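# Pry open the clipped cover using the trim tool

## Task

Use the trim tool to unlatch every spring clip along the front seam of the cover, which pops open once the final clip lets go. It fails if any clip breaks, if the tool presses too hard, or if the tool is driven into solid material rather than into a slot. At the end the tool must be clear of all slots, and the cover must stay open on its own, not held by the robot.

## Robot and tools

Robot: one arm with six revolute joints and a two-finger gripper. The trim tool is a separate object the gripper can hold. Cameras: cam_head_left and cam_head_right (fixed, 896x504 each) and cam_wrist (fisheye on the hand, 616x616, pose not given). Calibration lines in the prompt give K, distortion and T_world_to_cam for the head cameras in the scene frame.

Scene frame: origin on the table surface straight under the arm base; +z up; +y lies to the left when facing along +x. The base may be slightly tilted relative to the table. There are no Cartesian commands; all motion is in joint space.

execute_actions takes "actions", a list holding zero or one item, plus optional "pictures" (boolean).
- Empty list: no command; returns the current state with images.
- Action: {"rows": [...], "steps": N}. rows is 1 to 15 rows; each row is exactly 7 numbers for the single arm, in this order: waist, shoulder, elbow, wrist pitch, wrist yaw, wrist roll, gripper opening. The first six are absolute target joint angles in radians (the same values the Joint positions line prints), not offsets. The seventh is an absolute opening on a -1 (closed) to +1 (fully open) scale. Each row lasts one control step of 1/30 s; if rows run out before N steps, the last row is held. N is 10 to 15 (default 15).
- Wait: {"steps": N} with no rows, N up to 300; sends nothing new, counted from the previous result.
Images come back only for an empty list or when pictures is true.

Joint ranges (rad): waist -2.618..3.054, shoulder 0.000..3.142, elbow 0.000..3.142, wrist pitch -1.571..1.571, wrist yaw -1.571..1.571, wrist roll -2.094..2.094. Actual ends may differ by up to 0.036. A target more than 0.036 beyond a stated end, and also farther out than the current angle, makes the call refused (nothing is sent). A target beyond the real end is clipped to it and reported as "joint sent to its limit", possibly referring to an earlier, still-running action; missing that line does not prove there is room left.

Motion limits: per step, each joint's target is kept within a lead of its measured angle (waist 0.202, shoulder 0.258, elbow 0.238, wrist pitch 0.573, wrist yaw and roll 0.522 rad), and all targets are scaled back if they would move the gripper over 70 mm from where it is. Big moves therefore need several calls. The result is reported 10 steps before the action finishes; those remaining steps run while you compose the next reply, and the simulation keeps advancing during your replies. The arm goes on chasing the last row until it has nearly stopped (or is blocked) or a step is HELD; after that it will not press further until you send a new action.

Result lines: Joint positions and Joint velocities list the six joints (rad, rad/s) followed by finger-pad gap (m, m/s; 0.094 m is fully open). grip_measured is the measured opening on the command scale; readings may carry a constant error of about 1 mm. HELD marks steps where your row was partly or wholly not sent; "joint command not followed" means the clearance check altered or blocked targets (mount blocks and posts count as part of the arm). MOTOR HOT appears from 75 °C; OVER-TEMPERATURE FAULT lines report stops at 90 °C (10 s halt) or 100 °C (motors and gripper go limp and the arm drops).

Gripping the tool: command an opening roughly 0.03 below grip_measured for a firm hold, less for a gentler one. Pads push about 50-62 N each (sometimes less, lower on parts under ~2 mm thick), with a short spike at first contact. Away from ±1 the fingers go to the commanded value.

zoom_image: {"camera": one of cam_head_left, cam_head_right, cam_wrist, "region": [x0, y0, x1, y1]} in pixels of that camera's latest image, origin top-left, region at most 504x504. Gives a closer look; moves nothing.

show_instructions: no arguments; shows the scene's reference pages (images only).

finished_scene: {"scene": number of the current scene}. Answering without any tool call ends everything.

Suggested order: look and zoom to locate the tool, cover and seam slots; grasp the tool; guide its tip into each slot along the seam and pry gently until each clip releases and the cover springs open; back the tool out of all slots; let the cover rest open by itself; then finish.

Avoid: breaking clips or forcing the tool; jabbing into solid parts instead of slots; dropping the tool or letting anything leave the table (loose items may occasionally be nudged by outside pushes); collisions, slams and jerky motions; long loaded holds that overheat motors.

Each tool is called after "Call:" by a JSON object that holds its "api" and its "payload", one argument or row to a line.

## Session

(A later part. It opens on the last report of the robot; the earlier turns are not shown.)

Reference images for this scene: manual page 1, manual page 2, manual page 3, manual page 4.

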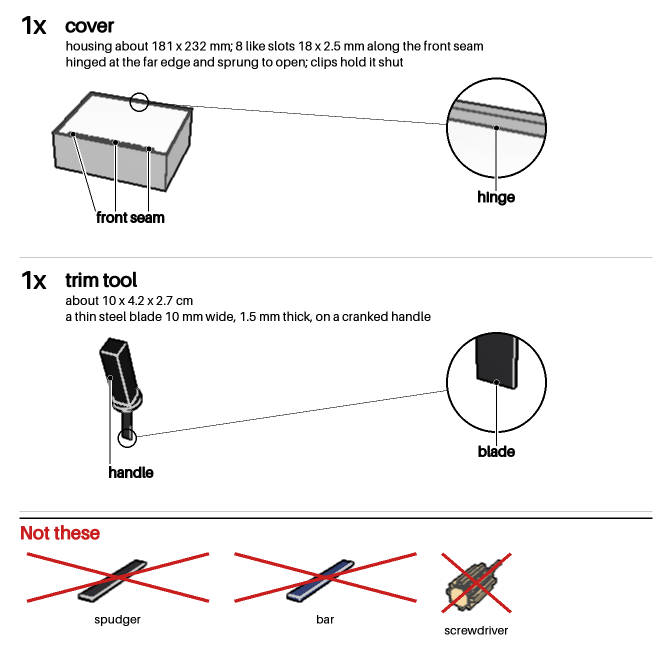

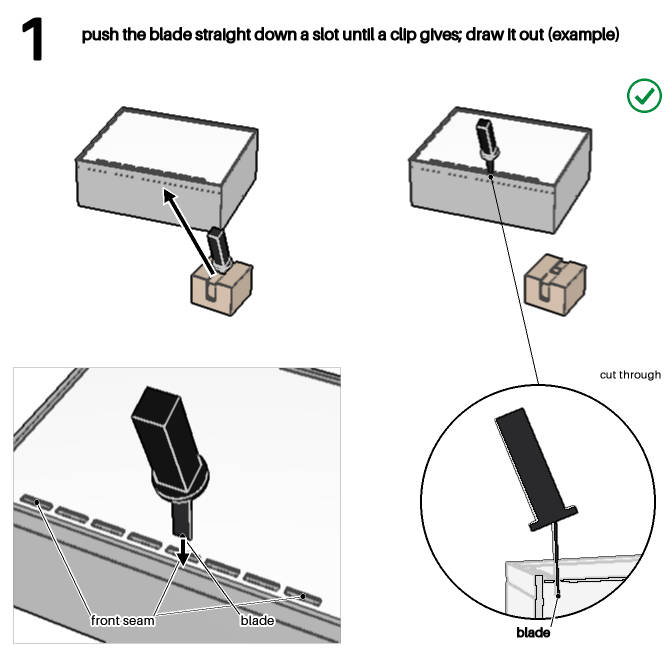

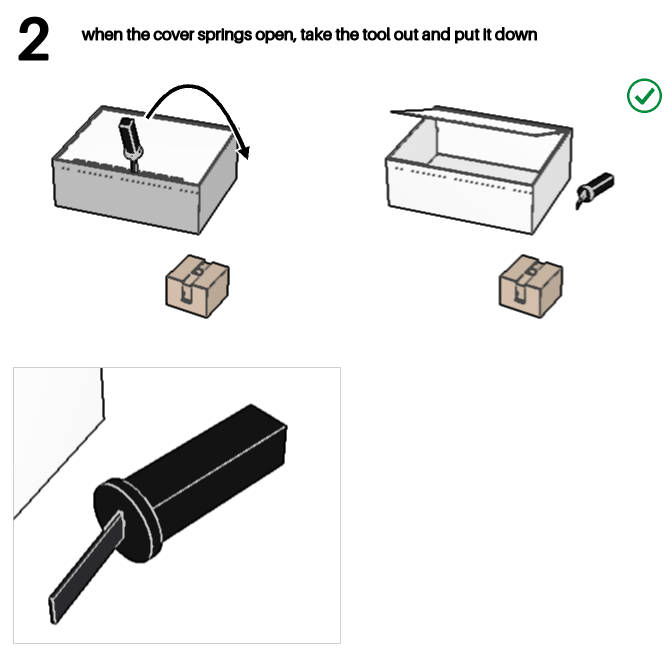

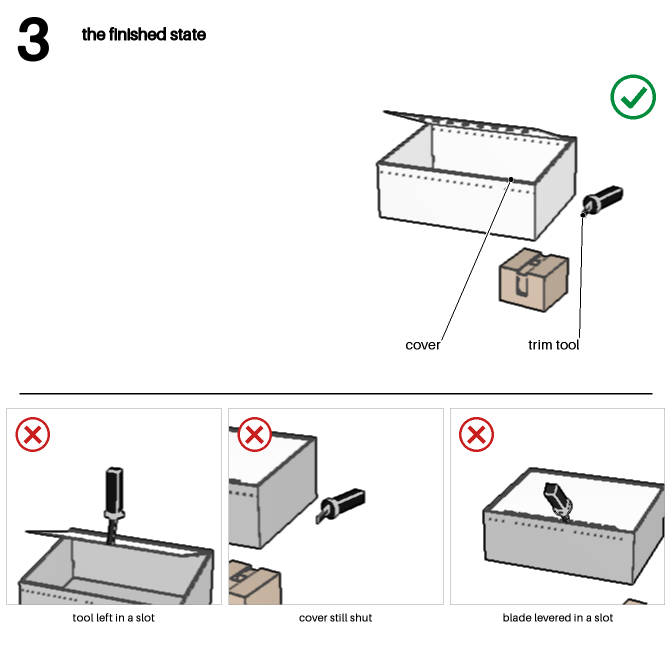

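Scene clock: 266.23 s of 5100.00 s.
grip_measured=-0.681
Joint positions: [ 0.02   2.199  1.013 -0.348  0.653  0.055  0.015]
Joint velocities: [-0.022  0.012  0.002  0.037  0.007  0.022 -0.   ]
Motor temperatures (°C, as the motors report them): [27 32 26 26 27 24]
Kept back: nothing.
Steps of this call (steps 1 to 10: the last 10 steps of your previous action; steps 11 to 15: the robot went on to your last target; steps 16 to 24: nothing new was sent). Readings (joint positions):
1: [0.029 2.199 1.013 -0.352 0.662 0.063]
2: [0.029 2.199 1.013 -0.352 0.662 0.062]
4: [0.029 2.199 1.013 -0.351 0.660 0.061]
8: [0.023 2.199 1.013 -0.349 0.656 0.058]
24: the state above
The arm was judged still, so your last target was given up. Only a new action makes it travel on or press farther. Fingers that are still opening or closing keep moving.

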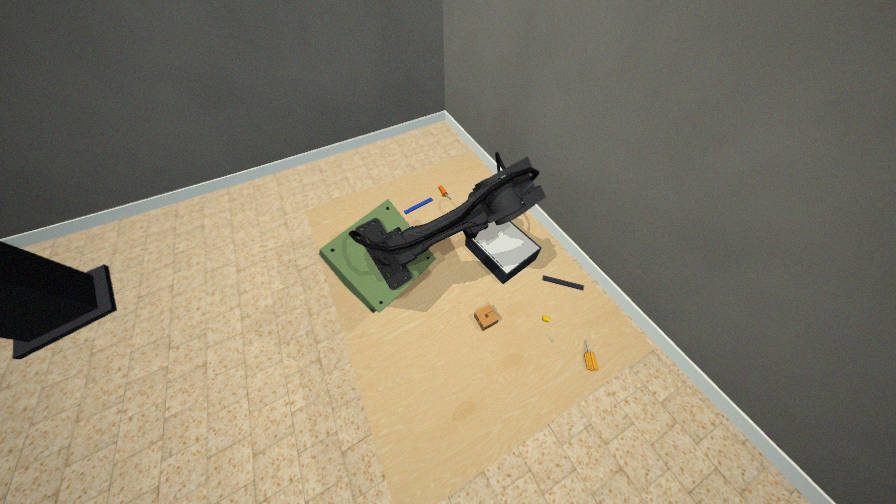

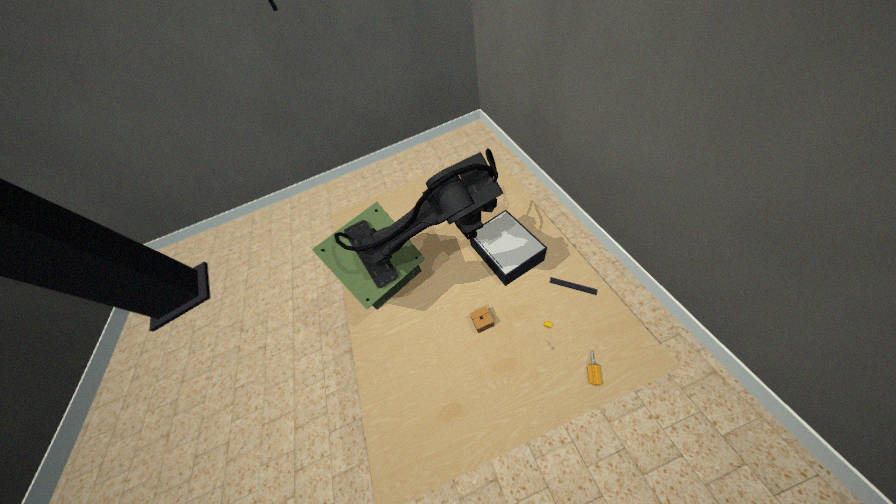

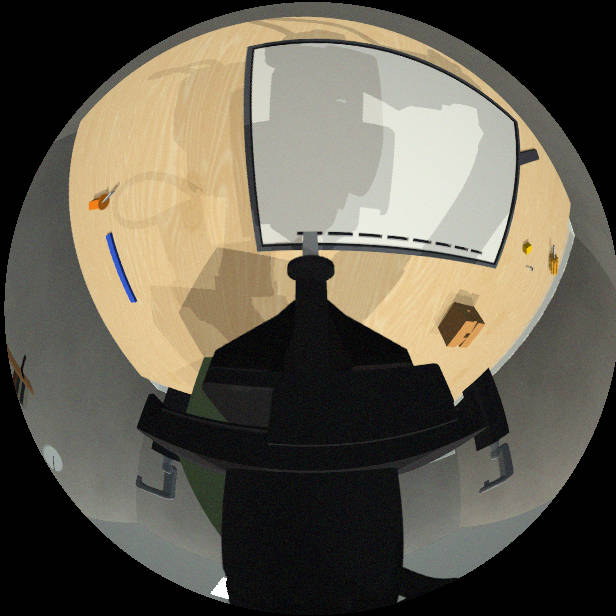

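Call:
{"api": "execute_actions", "payload": {
  "actions": [
    {"rows":[[0.014,2.201,1.015,-0.325,0.639,0.044,-0.715],[0.014,2.201,1.015,-0.324,0.638,0.043,-0.715],[0.016,2.201,1.015,-0.324,0.637,0.042,-0.715],[0.015,2.201,1.015,-0.323,0.636,0.041,-0.715],[0.014,2.201,1.015,-0.323,0.635,0.040,-0.715],[0.013,2.201,1.015,-0.322,0.634,0.039,-0.715],[0.012,2.201,1.015,-0.322,0.633,0.038,-0.715],[0.011,2.201,1.015,-0.321,0.632,0.037,-0.715],[0.010,2.201,1.015,-0.320,0.631,0.036,-0.715],[0.009,2.201,1.015,-0.320,0.630,0.035,-0.715],[0.008,2.201,1.015,-0.319,0.629,0.035,-0.715]],"steps":12}
  ]
}}

Call:
{"api": "execute_actions", "payload": {
  "actions": [
    {"steps":24}
  ],
  "pictures": true
}}

Call:
{"api": "zoom_image", "payload": {
  "camera": "cam_wrist",
  "region": [241, 184, 381, 274]
}}

Scene clock: 266.83 s of 5100.00 s.
grip_measured=-0.681
Joint positions: [ 0.02   2.199  1.013 -0.348  0.653  0.054  0.015]
Joint velocities: [ 0.002 -0.017 -0.002  0.007 -0.066  0.037 -0.001]
Motor temperatures (°C, as the motors report them): [27 32 26 26 27 24]
Steps of this call (steps 1 to 16: nothing new was sent; steps 17 to 18: the first 2 steps of this action). Readings (joint positions):
17: [0.020 2.199 1.013 -0.348 0.653 0.054]
18: the state above

Scene clock: 267.63 s of 5100.00 s.
grip_measured=-0.681
Joint positions: [ 0.015  2.199  1.013 -0.347  0.646  0.045  0.015]
Joint velocities: [-0.012 -0.012 -0.007 -0.022  0.081  0.066 -0.   ]
Motor temperatures (°C, as the motors report them): [27 32 26 26 27 24]
Kept back: nothing.
Steps of this call (steps 1 to 10: the last 10 steps of your previous action; steps 11 to 15: the robot went on to your last target; steps 16 to 24: nothing new was sent). Readings (joint positions):
1: [0.020 2.199 1.013 -0.348 0.653 0.054]
2: [0.020 2.199 1.013 -0.348 0.653 0.053]
4: [0.019 2.199 1.013 -0.348 0.652 0.052]
8: [0.016 2.199 1.013 -0.347 0.647 0.048]
24: the state above
The arm was judged still, so your last target was given up. Only a new action makes it travel on or press farther. Fingers that are still opening or closing keep moving.

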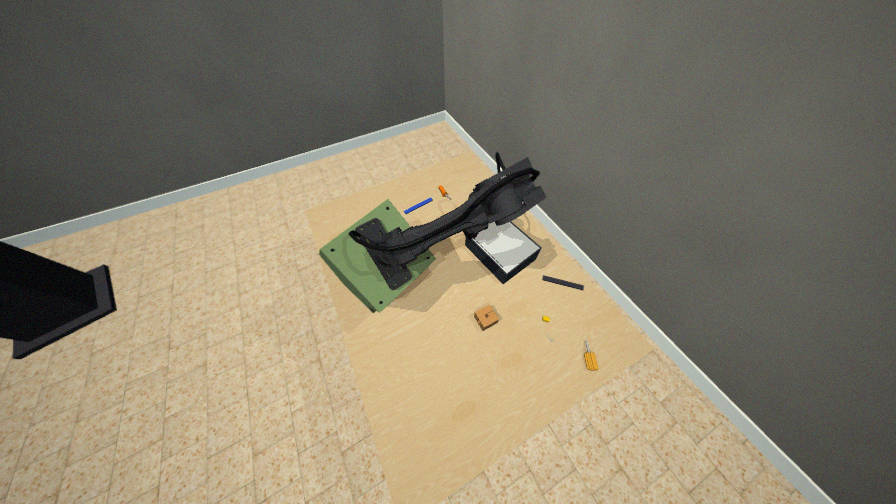

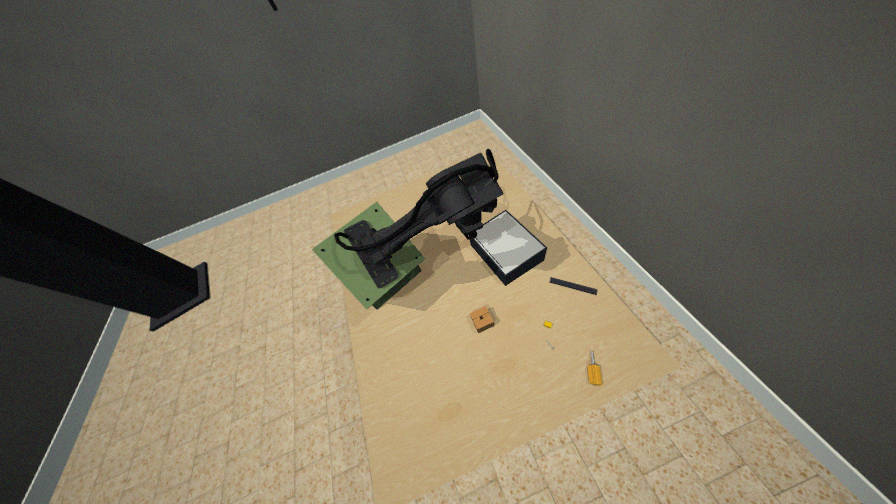

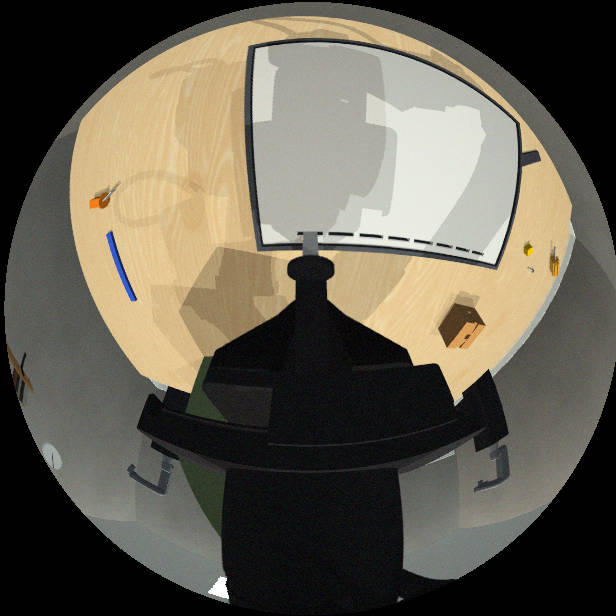

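Region (241, 184, 381, 274) of cam_wrist's 616x616 image, scaled by 3.600, with more detail than that image has; it fills the top 324 rows of this view, and the rest is white.

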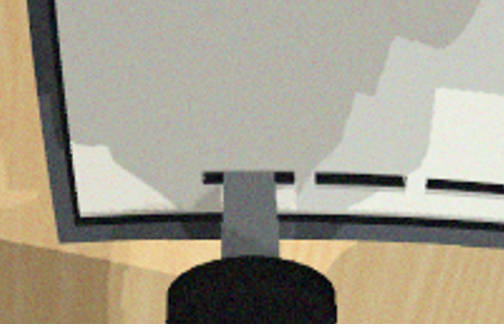

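Call:
{"api": "execute_actions", "payload": {
  "actions": [
    {"rows":[[0.007,2.201,1.015,-0.319,0.629,0.035,-0.715],[0.006,2.201,1.015,-0.319,0.628,0.034,-0.715],[0.005,2.201,1.015,-0.318,0.628,0.034,-0.715],[0.004,2.201,1.015,-0.318,0.627,0.033,-0.715],[0.003,2.201,1.015,-0.318,0.627,0.033,-0.715],[0.002,2.201,1.015,-0.317,0.626,0.032,-0.715],[0.001,2.201,1.015,-0.317,0.625,0.032,-0.715],[0.000,2.201,1.015,-0.317,0.625,0.031,-0.715],[-0.001,2.201,1.015,-0.316,0.624,0.031,-0.715],[-0.002,2.201,1.015,-0.316,0.624,0.030,-0.715],[-0.003,2.201,1.015,-0.316,0.623,0.030,-0.715],[-0.004,2.201,1.015,-0.315,0.622,0.029,-0.715]],"steps":12}
  ]
}}

Call:
{"api": "execute_actions", "payload": {
  "actions": [
    {"steps":20}
  ],
  "pictures": true
}}

Call:
{"api": "zoom_image", "payload": {
  "camera": "cam_wrist",
  "region": [241, 184, 381, 274]
}}

Scene clock: 268.27 s of 5100.00 s.
grip_measured=-0.681
Joint positions: [ 0.015  2.199  1.013 -0.347  0.646  0.045  0.015]
Joint velocities: [-0.007  0.007  0.002  0.022 -0.007  0.037 -0.   ]
Motor temperatures (°C, as the motors report them): [27 32 26 26 27 24]
Steps of this call (steps 1 to 17: nothing new was sent; steps 18 to 19: the first 2 steps of this action). Readings (joint positions):
18: [0.015 2.199 1.013 -0.347 0.646 0.045]
19: the state above

Scene clock: 268.93 s of 5100.00 s.
grip_measured=-0.682
Joint positions: [ 0.011  2.199  1.013 -0.345  0.64   0.04   0.015]
Joint velocities: [-0.002  0.002 -0.017 -0.066 -0.007 -0.139 -0.   ]
Motor temperatures (°C, as the motors report them): [27 32 26 26 27 24]
Kept back: nothing.
Steps of this call (steps 1 to 10: the last 10 steps of your previous action; steps 11 to 15: the robot went on to your last target; steps 16 to 20: nothing new was sent). Readings (joint positions):
1: [0.015 2.199 1.013 -0.347 0.646 0.045]
2: [0.015 2.199 1.013 -0.347 0.646 0.045]
4: [0.014 2.199 1.013 -0.347 0.645 0.044]
8: [0.011 2.199 1.013 -0.346 0.641 0.042]
20: the state above
The arm was judged still, so your last target was given up. Only a new action makes it travel on or press farther. Fingers that are still opening or closing keep moving.

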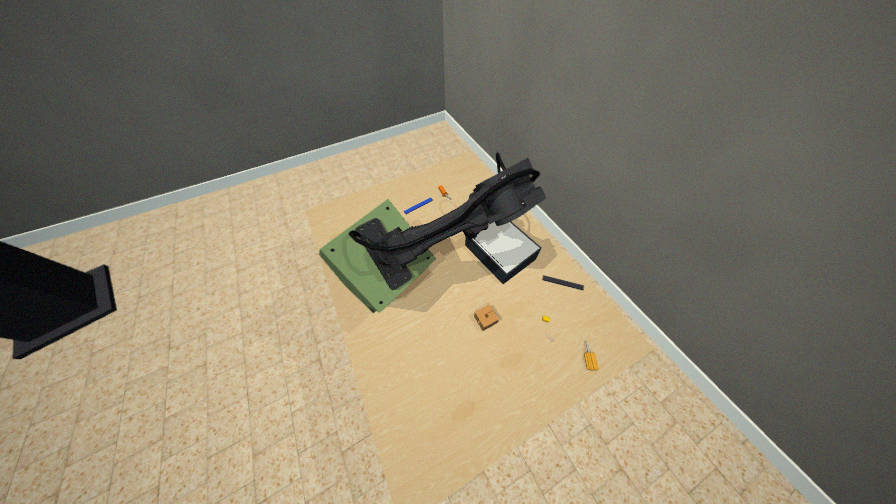

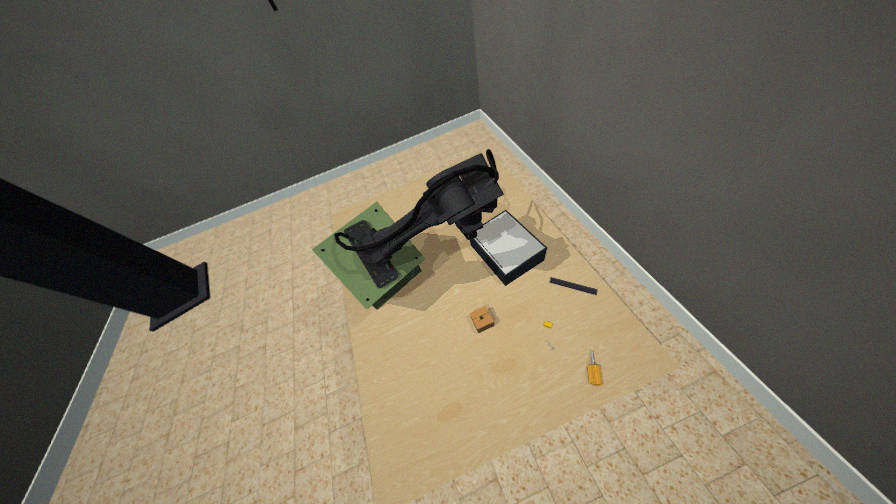

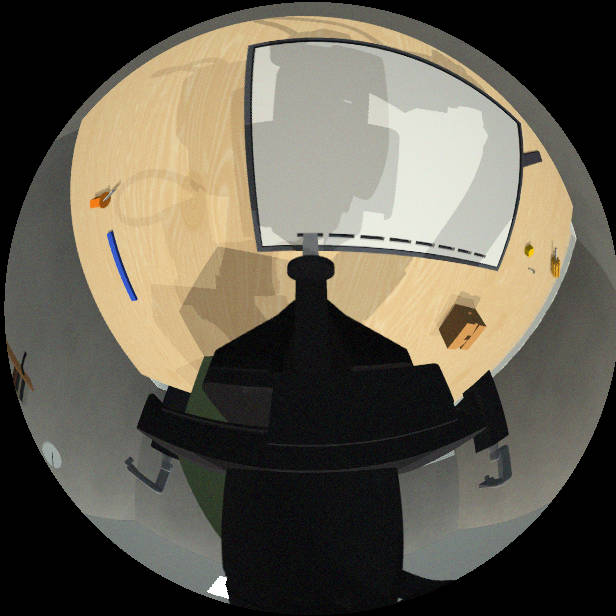

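Region (241, 184, 381, 274) of cam_wrist's 616x616 image, scaled by 3.600, with more detail than that image has; it fills the top 324 rows of this view, and the rest is white.

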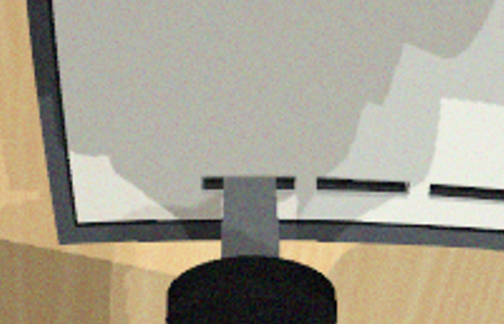

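Call:
{"api": "execute_actions", "payload": {
  "actions": [
    {"rows":[[-0.005,2.201,1.015,-0.315,0.622,0.029,-0.715],[-0.006,2.201,1.015,-0.315,0.622,0.029,-0.715],[-0.007,2.201,1.015,-0.315,0.621,0.028,-0.715],[-0.008,2.201,1.015,-0.314,0.621,0.028,-0.715],[-0.009,2.201,1.015,-0.314,0.620,0.027,-0.715],[-0.010,2.201,1.015,-0.314,0.620,0.027,-0.715],[-0.011,2.201,1.015,-0.314,0.619,0.026,-0.715],[-0.012,2.201,1.015,-0.313,0.619,0.026,-0.715],[-0.013,2.201,1.015,-0.313,0.618,0.025,-0.715],[-0.014,2.201,1.015,-0.313,0.618,0.025,-0.715],[-0.015,2.201,1.015,-0.313,0.617,0.024,-0.715],[-0.016,2.201,1.015,-0.312,0.617,0.024,-0.715]],"steps":12}
  ]
}}

Call:
{"api": "execute_actions", "payload": {
  "actions": [
    {"steps":20}
  ],
  "pictures": true
}}

Call:
{"api": "zoom_image", "payload": {
  "camera": "cam_wrist",
  "region": [241, 184, 381, 274]
}}

Scene clock: 270.23 s of 5100.00 s.
grip_measured=-0.682
Joint positions: [ 0.011  2.199  1.013 -0.345  0.64   0.04   0.015]
Joint velocities: [-0.007  0.002  0.002 -0.051 -0.022  0.066  0.001]
Motor temperatures (°C, as the motors report them): [27 32 26 26 27 24]
Steps of this call (steps 1 to 37: nothing new was sent; steps 38 to 39: the first 2 steps of this action). Readings (joint positions):
38: [0.011 2.199 1.013 -0.345 0.640 0.040]
39: the state above

Scene clock: 270.90 s of 5100.00 s.
grip_measured=-0.682
Joint positions: [ 0.006  2.199  1.013 -0.345  0.635  0.035  0.015]
Joint velocities: [-0.012  0.002 -0.002 -0.037 -0.037 -0.037  0.   ]
Motor temperatures (°C, as the motors report them): [27 32 26 26 27 24]
Kept back: nothing.
Steps of this call (steps 1 to 10: the last 10 steps of your previous action; steps 11 to 15: the robot went on to your last target; steps 16 to 20: nothing new was sent). Readings (joint positions):
1: [0.011 2.199 1.013 -0.345 0.640 0.040]
2: [0.010 2.199 1.013 -0.345 0.640 0.040]
4: [0.009 2.199 1.013 -0.345 0.639 0.038]
8: [0.007 2.199 1.013 -0.345 0.636 0.037]
20: the state above
The arm was judged still, so your last target was given up. Only a new action makes it travel on or press farther. Fingers that are still opening or closing keep moving.

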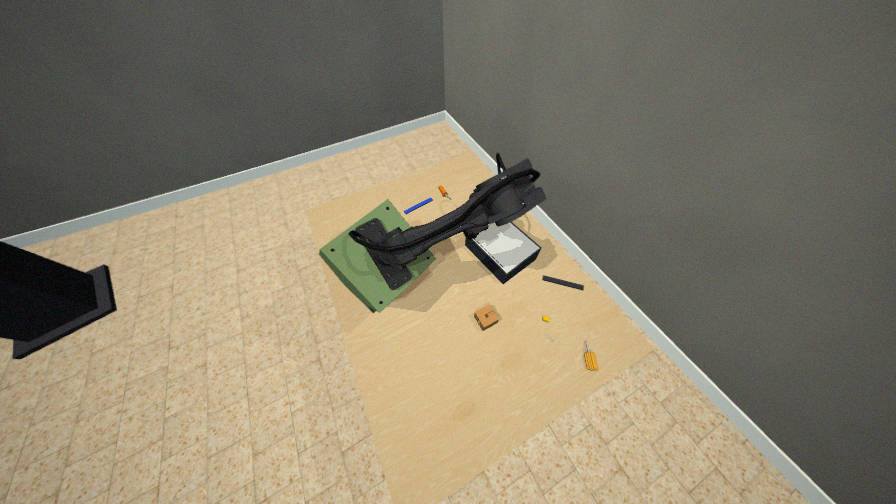

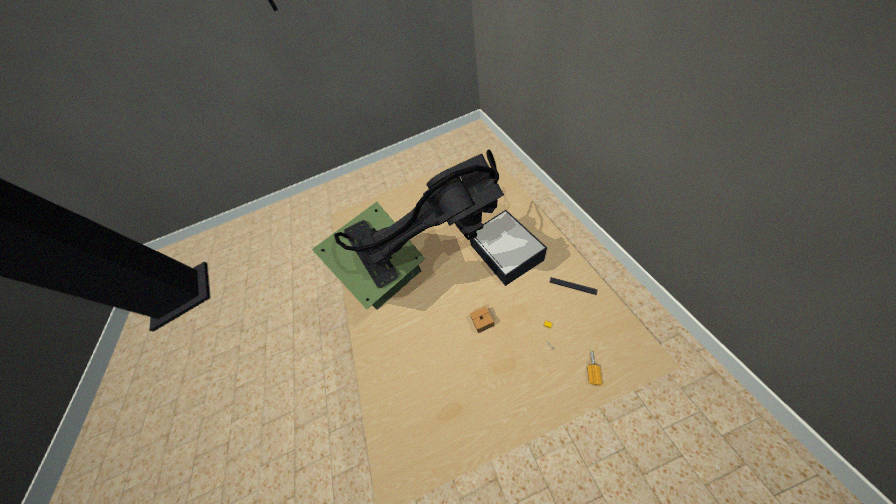

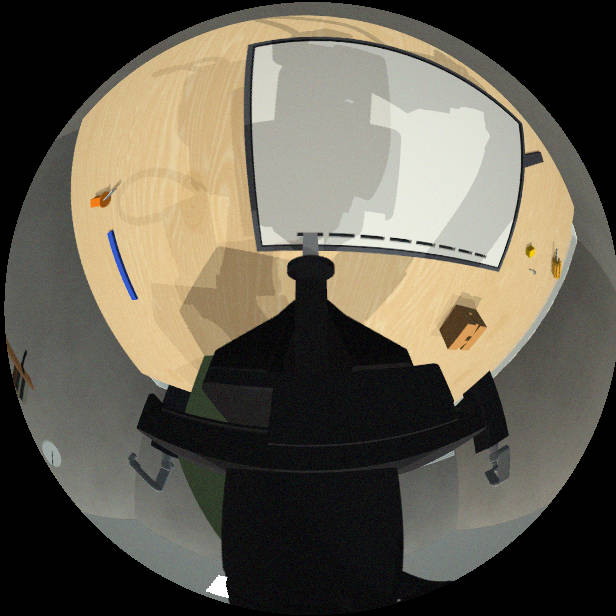

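Region (241, 184, 381, 274) of cam_wrist's 616x616 image, scaled by 3.600, with more detail than that image has; it fills the top 324 rows of this view, and the rest is white.

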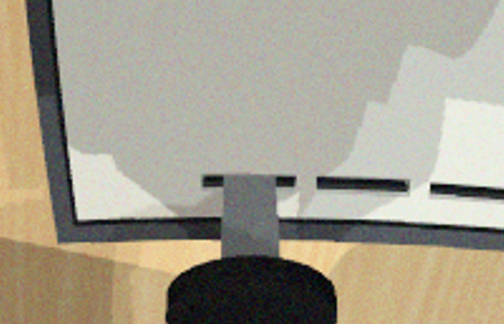

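Call:
{"api": "zoom_image", "payload": {
  "camera": "cam_head_right",
  "region": [440, 190, 580, 300]
}}

Call:
{"api": "zoom_image", "payload": {
  "camera": "cam_wrist",
  "region": [230, 200, 510, 290]
}}

Region (440, 190, 580, 300) of cam_head_right's 896x504 image, scaled by 3.600, with more detail than that image has; it fills the top 396 rows of this view, and the rest is white.

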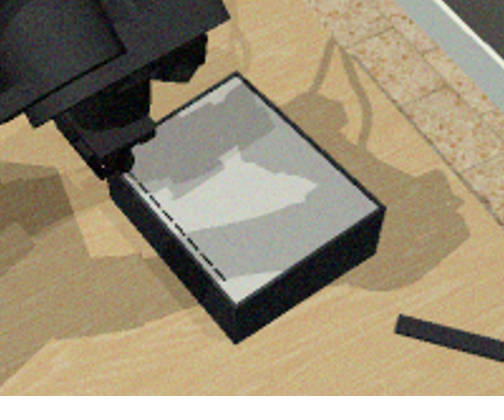

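Region (230, 200, 510, 290) of cam_wrist's 616x616 image, scaled by 1.800, with more detail than that image has; it fills the top 162 rows of this view, and the rest is white.

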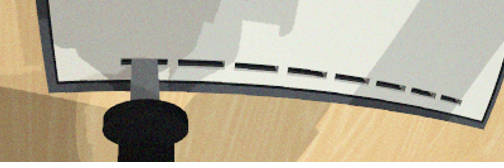

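Call:
{"api": "execute_actions", "payload": {
  "actions": [
    {"rows":[[-0.017,2.201,1.015,-0.312,0.617,0.024,-0.715],[-0.018,2.201,1.015,-0.312,0.616,0.024,-0.715],[-0.019,2.201,1.015,-0.312,0.616,0.023,-0.715],[-0.020,2.201,1.015,-0.311,0.615,0.023,-0.715],[-0.021,2.201,1.015,-0.311,0.615,0.022,-0.715],[-0.022,2.201,1.015,-0.311,0.614,0.022,-0.715],[-0.023,2.201,1.015,-0.311,0.614,0.021,-0.715],[-0.024,2.201,1.015,-0.310,0.613,0.021,-0.715],[-0.025,2.201,1.015,-0.310,0.613,0.020,-0.715],[-0.026,2.201,1.015,-0.310,0.612,0.020,-0.715]],"steps":11}
  ]
}}

Call:
{"api": "execute_actions", "payload": {
  "actions": [
    {"steps":20}
  ],
  "pictures": true
}}

Call:
{"api": "zoom_image", "payload": {
  "camera": "cam_wrist",
  "region": [241, 184, 381, 274]
}}

Scene clock: 273.17 s of 5100.00 s.
grip_measured=-0.682
Joint positions: [ 0.006  2.199  1.013 -0.345  0.635  0.034  0.015]
Joint velocities: [-0.002 -0.002 -0.017 -0.051 -0.007 -0.022 -0.   ]
Motor temperatures (°C, as the motors report them): [27 32 26 26 27 24]
Steps of this call (steps 1 to 67: nothing new was sent; step 68: the first step of this action). Readings (joint positions):
68: the state above

Scene clock: 273.83 s of 5100.00 s.
grip_measured=-0.682
Joint positions: [ 0.001  2.199  1.013 -0.344  0.63   0.03   0.015]
Joint velocities: [-0.017 -0.002 -0.002  0.022  0.007  0.022  0.   ]
Motor temperatures (°C, as the motors report them): [27 32 26 26 27 24]
Kept back: nothing.
Steps of this call (steps 1 to 10: the last 10 steps of your previous action; steps 11 to 15: the robot went on to your last target; steps 16 to 20: nothing new was sent). Readings (joint positions):
1: [0.006 2.199 1.013 -0.345 0.635 0.034]
2: [0.006 2.199 1.013 -0.345 0.635 0.034]
4: [0.005 2.199 1.013 -0.345 0.634 0.034]
8: [0.002 2.199 1.013 -0.344 0.630 0.032]
20: the state above
The arm was judged still, so your last target was given up. Only a new action makes it travel on or press farther. Fingers that are still opening or closing keep moving.

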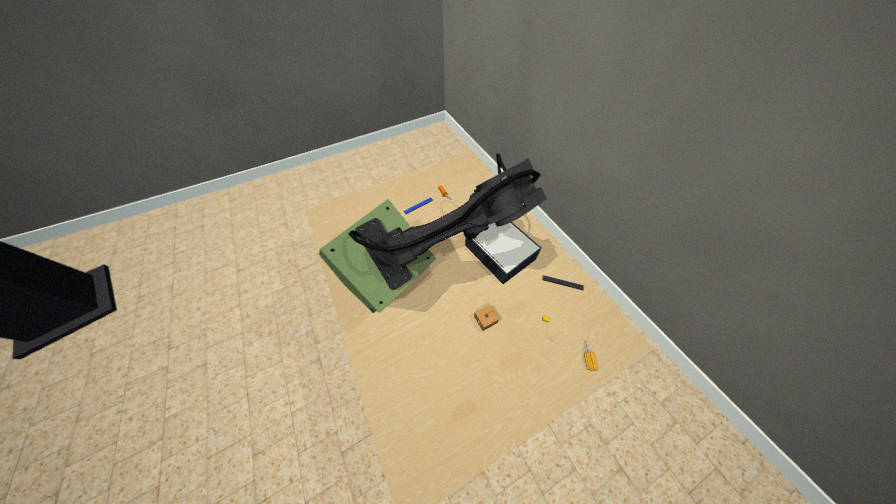

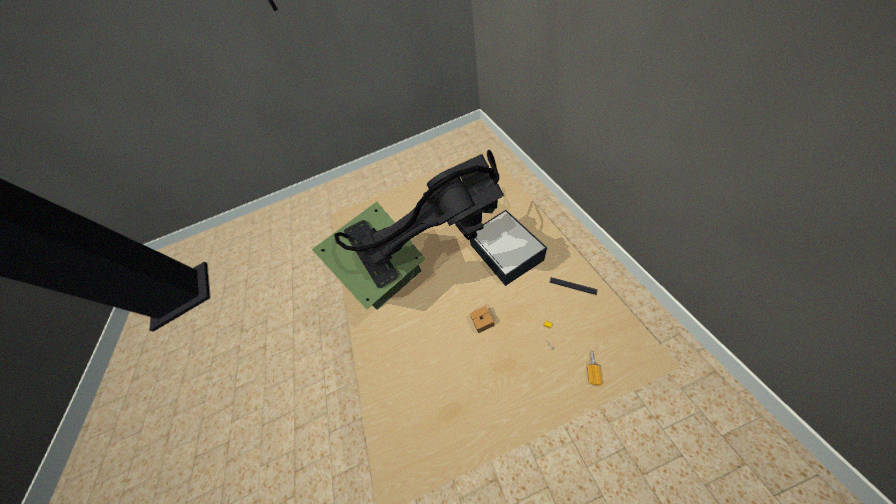

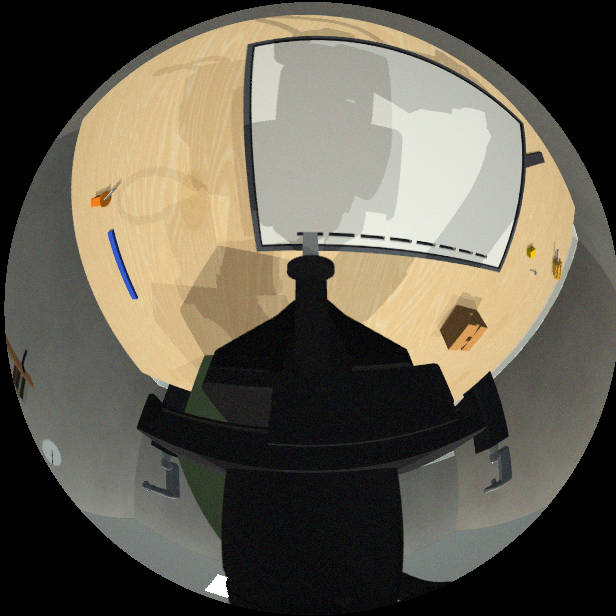

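Region (241, 184, 381, 274) of cam_wrist's 616x616 image, scaled by 3.600, with more detail than that image has; it fills the top 324 rows of this view, and the rest is white.

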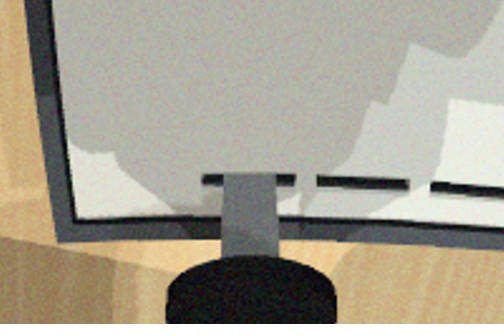

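Call:
{"api": "execute_actions", "payload": {
  "actions": [
    {"rows":[[-0.026,2.203,1.015,-0.310,0.612,0.020,-0.715],[-0.027,2.204,1.015,-0.310,0.612,0.020,-0.715],[-0.027,2.205,1.015,-0.310,0.612,0.019,-0.715],[-0.028,2.205,1.015,-0.310,0.611,0.019,-0.715],[-0.028,2.205,1.015,-0.309,0.611,0.019,-0.715],[-0.029,2.205,1.015,-0.309,0.611,0.018,-0.715],[-0.029,2.205,1.015,-0.309,0.610,0.018,-0.715],[-0.030,2.205,1.015,-0.309,0.610,0.018,-0.715],[-0.030,2.205,1.015,-0.309,0.610,0.018,-0.715],[-0.031,2.205,1.015,-0.309,0.610,0.017,-0.715]],"steps":11}
  ]
}}

Call:
{"api": "execute_actions", "payload": {
  "actions": [
    {"steps":20}
  ],
  "pictures": true
}}

Call:
{"api": "zoom_image", "payload": {
  "camera": "cam_wrist",
  "region": [241, 184, 381, 274]
}}

Scene clock: 274.53 s of 5100.00 s.
grip_measured=-0.682
Joint positions: [ 0.001  2.199  1.013 -0.344  0.63   0.03   0.015]
Joint velocities: [-0.012 -0.002 -0.017 -0.051  0.051  0.007  0.   ]
Motor temperatures (°C, as the motors report them): [27 32 26 26 27 24]
Steps of this call (steps 1 to 20: nothing new was sent; step 21: the first step of this action). Readings (joint positions):
21: the state above

Scene clock: 275.20 s of 5100.00 s.
grip_measured=-0.682
Joint positions: [-0.016  2.199  1.013 -0.327  0.611  0.019  0.015]
Joint velocities: [-0.007  0.007  0.017 -0.007 -0.022  0.051  0.001]
Motor temperatures (°C, as the motors report them): [27 32 26 26 27 24]
Kept back: nothing.
Steps of this call (steps 1 to 10: the last 10 steps of your previous action; steps 11 to 20: the robot went on to your last target). Readings (joint positions):
1: [0.001 2.199 1.013 -0.344 0.630 0.030]
2: [0.001 2.199 1.013 -0.344 0.630 0.030]
4: [0.001 2.199 1.013 -0.344 0.630 0.030]
8: [0.000 2.199 1.013 -0.344 0.629 0.029]
20: the state above

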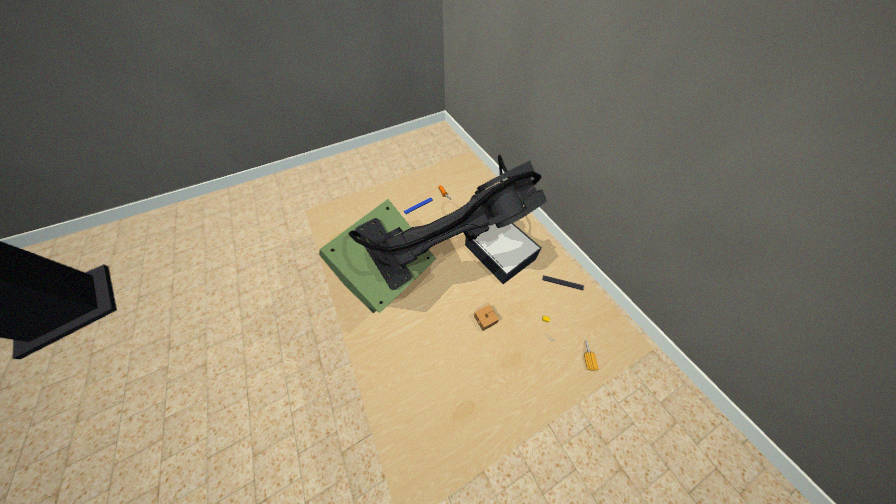

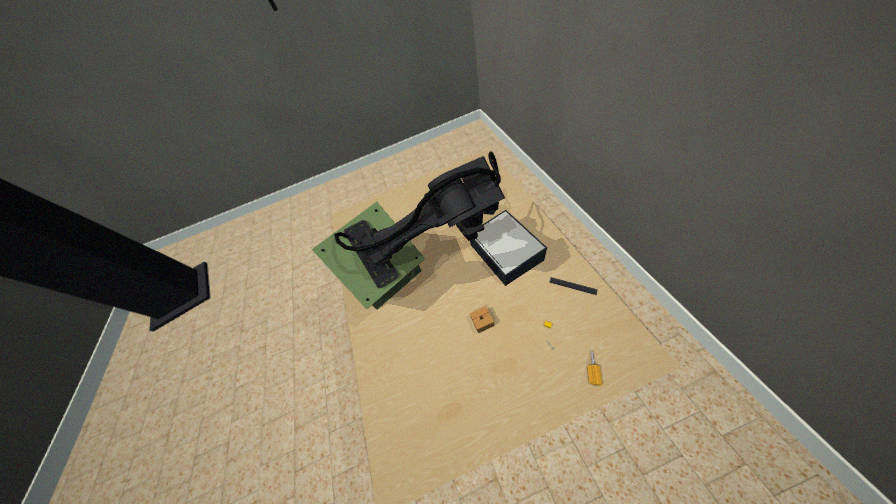

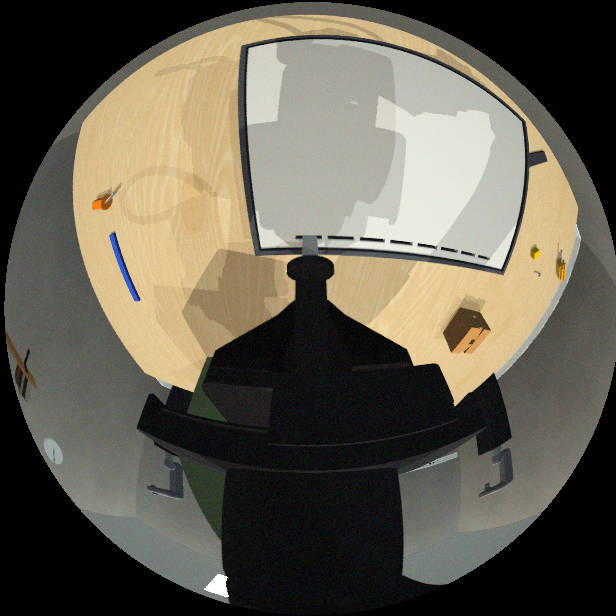

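Region (241, 184, 381, 274) of cam_wrist's 616x616 image, scaled by 3.600, with more detail than that image has; it fills the top 324 rows of this view, and the rest is white.

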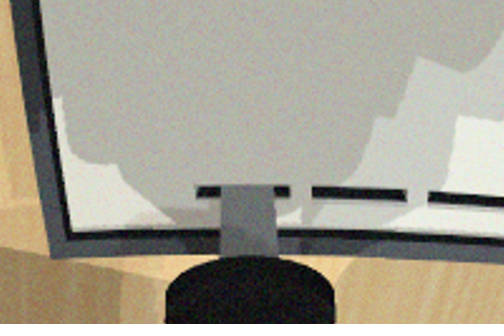

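Call:
{"api": "execute_actions", "payload": {
  "actions": [
    {"rows":[[-0.018,2.201,1.015,-0.310,0.602,0.010,-0.715]],"steps":11}
  ]
}}

Call:
{"api": "execute_actions", "payload": {
  "actions": [
    {"steps":20}
  ],
  "pictures": true
}}

Scene clock: 275.53 s of 5100.00 s.
grip_measured=-0.682
Joint positions: [-0.016  2.199  1.013 -0.327  0.611  0.018  0.015]
Joint velocities: [-0.007 -0.002 -0.002  0.051  0.022 -0.007 -0.001]
Motor temperatures (°C, as the motors report them): [27 32 26 26 27 24]
Steps of this call (steps 1 to 9: the robot went on to your last target; step 10: the first step of this action). Readings (joint positions):
10: the state above

Scene clock: 276.20 s of 5100.00 s.
grip_measured=-0.682
Joint positions: [-0.016  2.199  1.013 -0.327  0.611  0.014  0.015]
Joint velocities: [ 0.002 -0.022  0.002  0.007 -0.007 -0.051 -0.001]
Motor temperatures (°C, as the motors report them): [27 32 26 26 27 24]
Kept back: nothing.
Steps of this call (steps 1 to 10: the last 10 steps of your previous action; steps 11 to 15: the robot went on to your last target; steps 16 to 20: nothing new was sent). Readings (joint positions):
1: [-0.016 2.199 1.013 -0.327 0.611 0.017]
2: [-0.016 2.199 1.013 -0.327 0.611 0.016]
4: [-0.016 2.199 1.013 -0.327 0.611 0.016]
8: [-0.016 2.199 1.013 -0.327 0.611 0.015]
20: the state above
The arm was judged still, so your last target was given up. Only a new action makes it travel on or press farther. Fingers that are still opening or closing keep moving.

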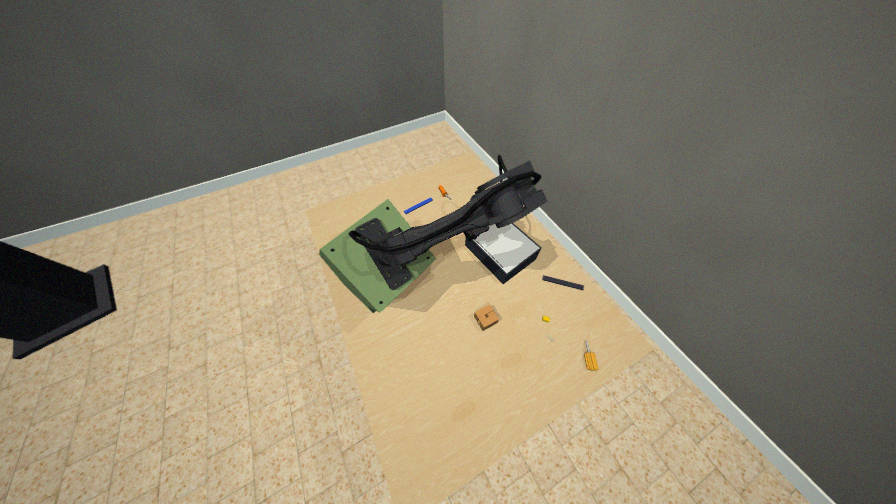

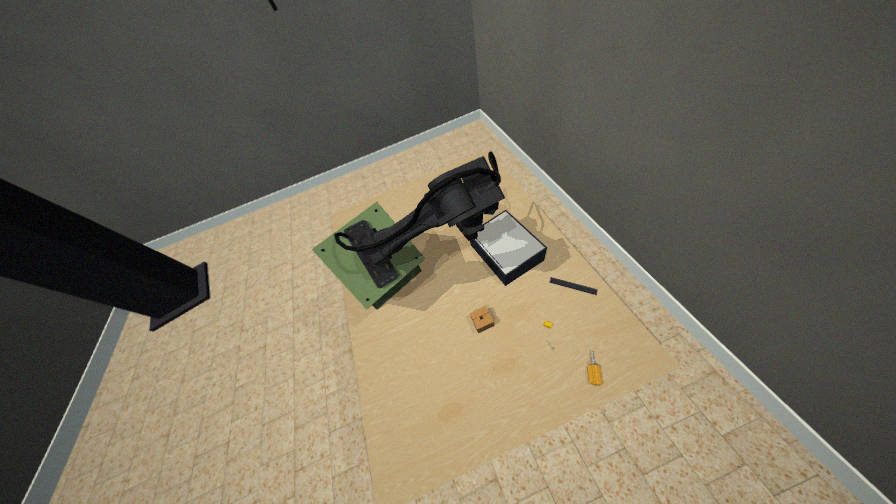

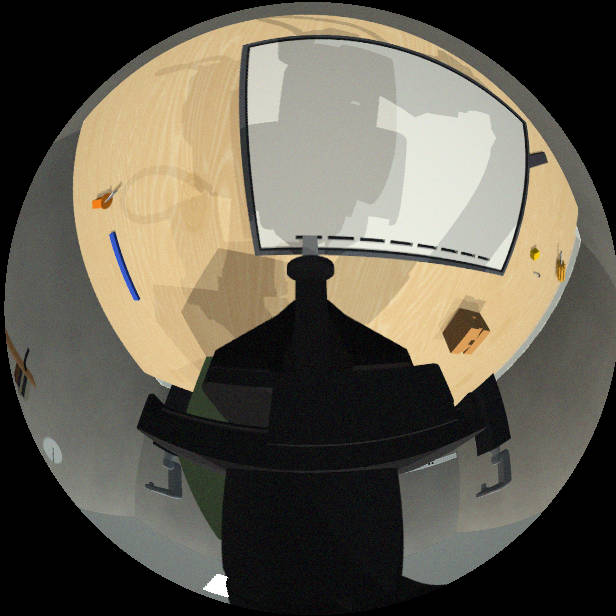

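Call:
{"api": "execute_actions", "payload": {
  "actions": [
    {"rows":[[-0.010,2.201,1.015,-0.335,0.618,0.020,-0.715],[-0.004,2.201,1.015,-0.341,0.624,0.025,-0.715],[0.000,2.201,1.015,-0.346,0.629,0.029,-0.715],[0.004,2.201,1.015,-0.349,0.634,0.033,-0.715],[0.008,2.201,1.015,-0.352,0.639,0.037,-0.715],[0.012,2.201,1.015,-0.355,0.644,0.041,-0.715],[0.016,2.201,1.015,-0.357,0.648,0.045,-0.715],[0.020,2.201,1.015,-0.360,0.653,0.049,-0.715],[0.024,2.201,1.015,-0.363,0.658,0.053,-0.715],[0.028,2.201,1.015,-0.366,0.663,0.057,-0.715],[0.032,2.201,1.015,-0.368,0.668,0.061,-0.715],[0.036,2.201,1.015,-0.371,0.672,0.065,-0.715],[0.040,2.201,1.015,-0.374,0.677,0.069,-0.715]],"steps":13}
  ]
}}

Call:
{"api": "execute_actions", "payload": {
  "actions": [
    {"steps":20}
  ],
  "pictures": true
}}

Call:
{"api": "zoom_image", "payload": {
  "camera": "cam_wrist",
  "region": [241, 184, 381, 274]
}}

Scene clock: 277.07 s of 5100.00 s.
grip_measured=-0.682
Joint positions: [-0.015  2.199  1.013 -0.327  0.612  0.014  0.015]
Joint velocities: [ 0.027  0.007  0.002 -0.081  0.081  0.022 -0.001]
Motor temperatures (°C, as the motors report them): [27 32 26 26 27 24]
Steps of this call (steps 1 to 23: nothing new was sent; steps 24 to 26: the first 3 steps of this action). Readings (joint positions):
24: [-0.016 2.199 1.013 -0.327 0.611 0.014]
25: [-0.016 2.199 1.013 -0.327 0.611 0.014]
26: the state above

Scene clock: 277.73 s of 5100.00 s.
grip_measured=-0.681
Joint positions: [ 0.029  2.199  1.013 -0.345  0.662  0.057  0.015]
Joint velocities: [-0.012 -0.007 -0.017 -0.037 -0.081  0.037  0.   ]
Motor temperatures (°C, as the motors report them): [27 32 26 26 27 24]
Kept back: nothing.
Steps of this call (steps 1 to 10: the last 10 steps of your previous action; steps 11 to 20: the robot went on to your last target). Readings (joint positions):
1: [-0.014 2.199 1.013 -0.327 0.614 0.015]
2: [-0.013 2.199 1.013 -0.327 0.616 0.016]
4: [-0.010 2.199 1.013 -0.327 0.619 0.020]
8: [0.003 2.199 1.013 -0.333 0.634 0.032]
20: the state above

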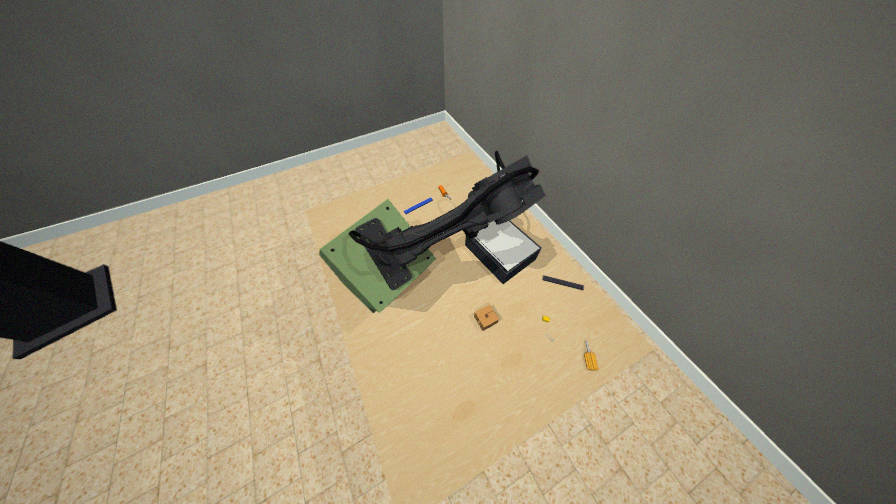

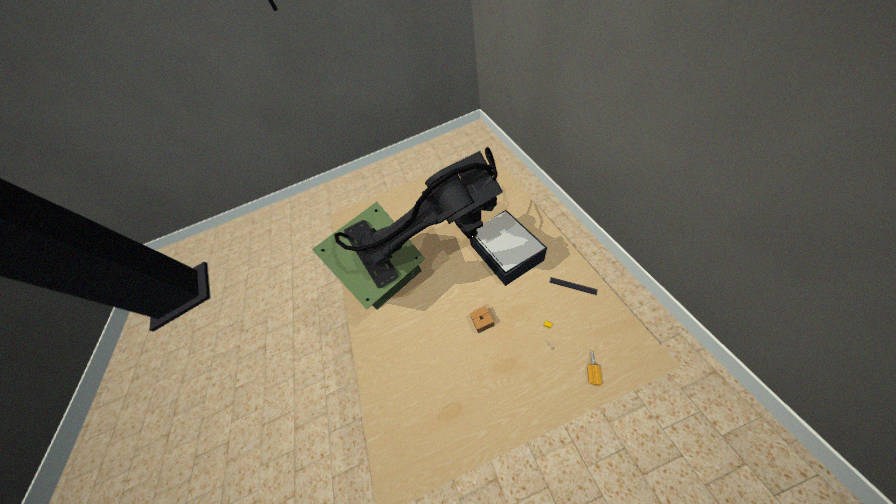

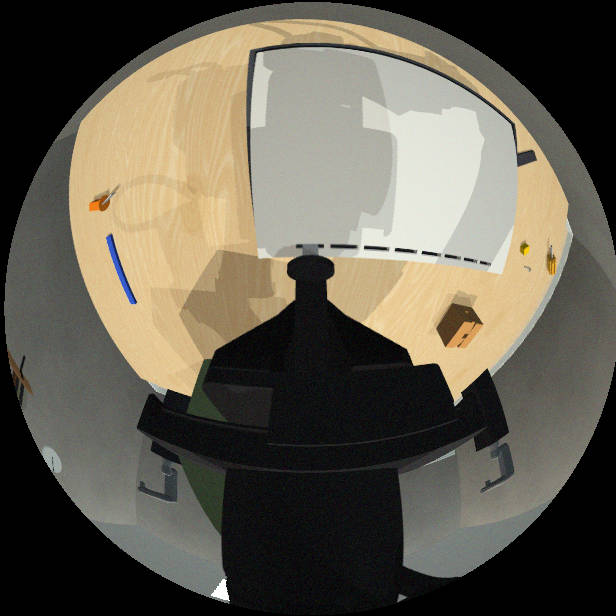

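Region (241, 184, 381, 274) of cam_wrist's 616x616 image, scaled by 3.600, with more detail than that image has; it fills the top 324 rows of this view, and the rest is white.

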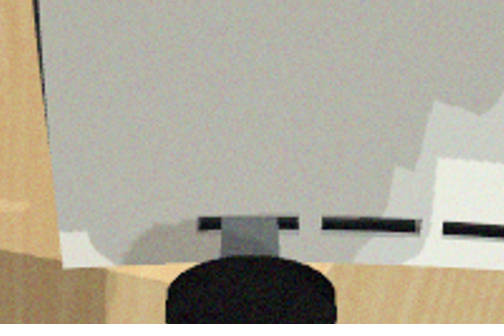

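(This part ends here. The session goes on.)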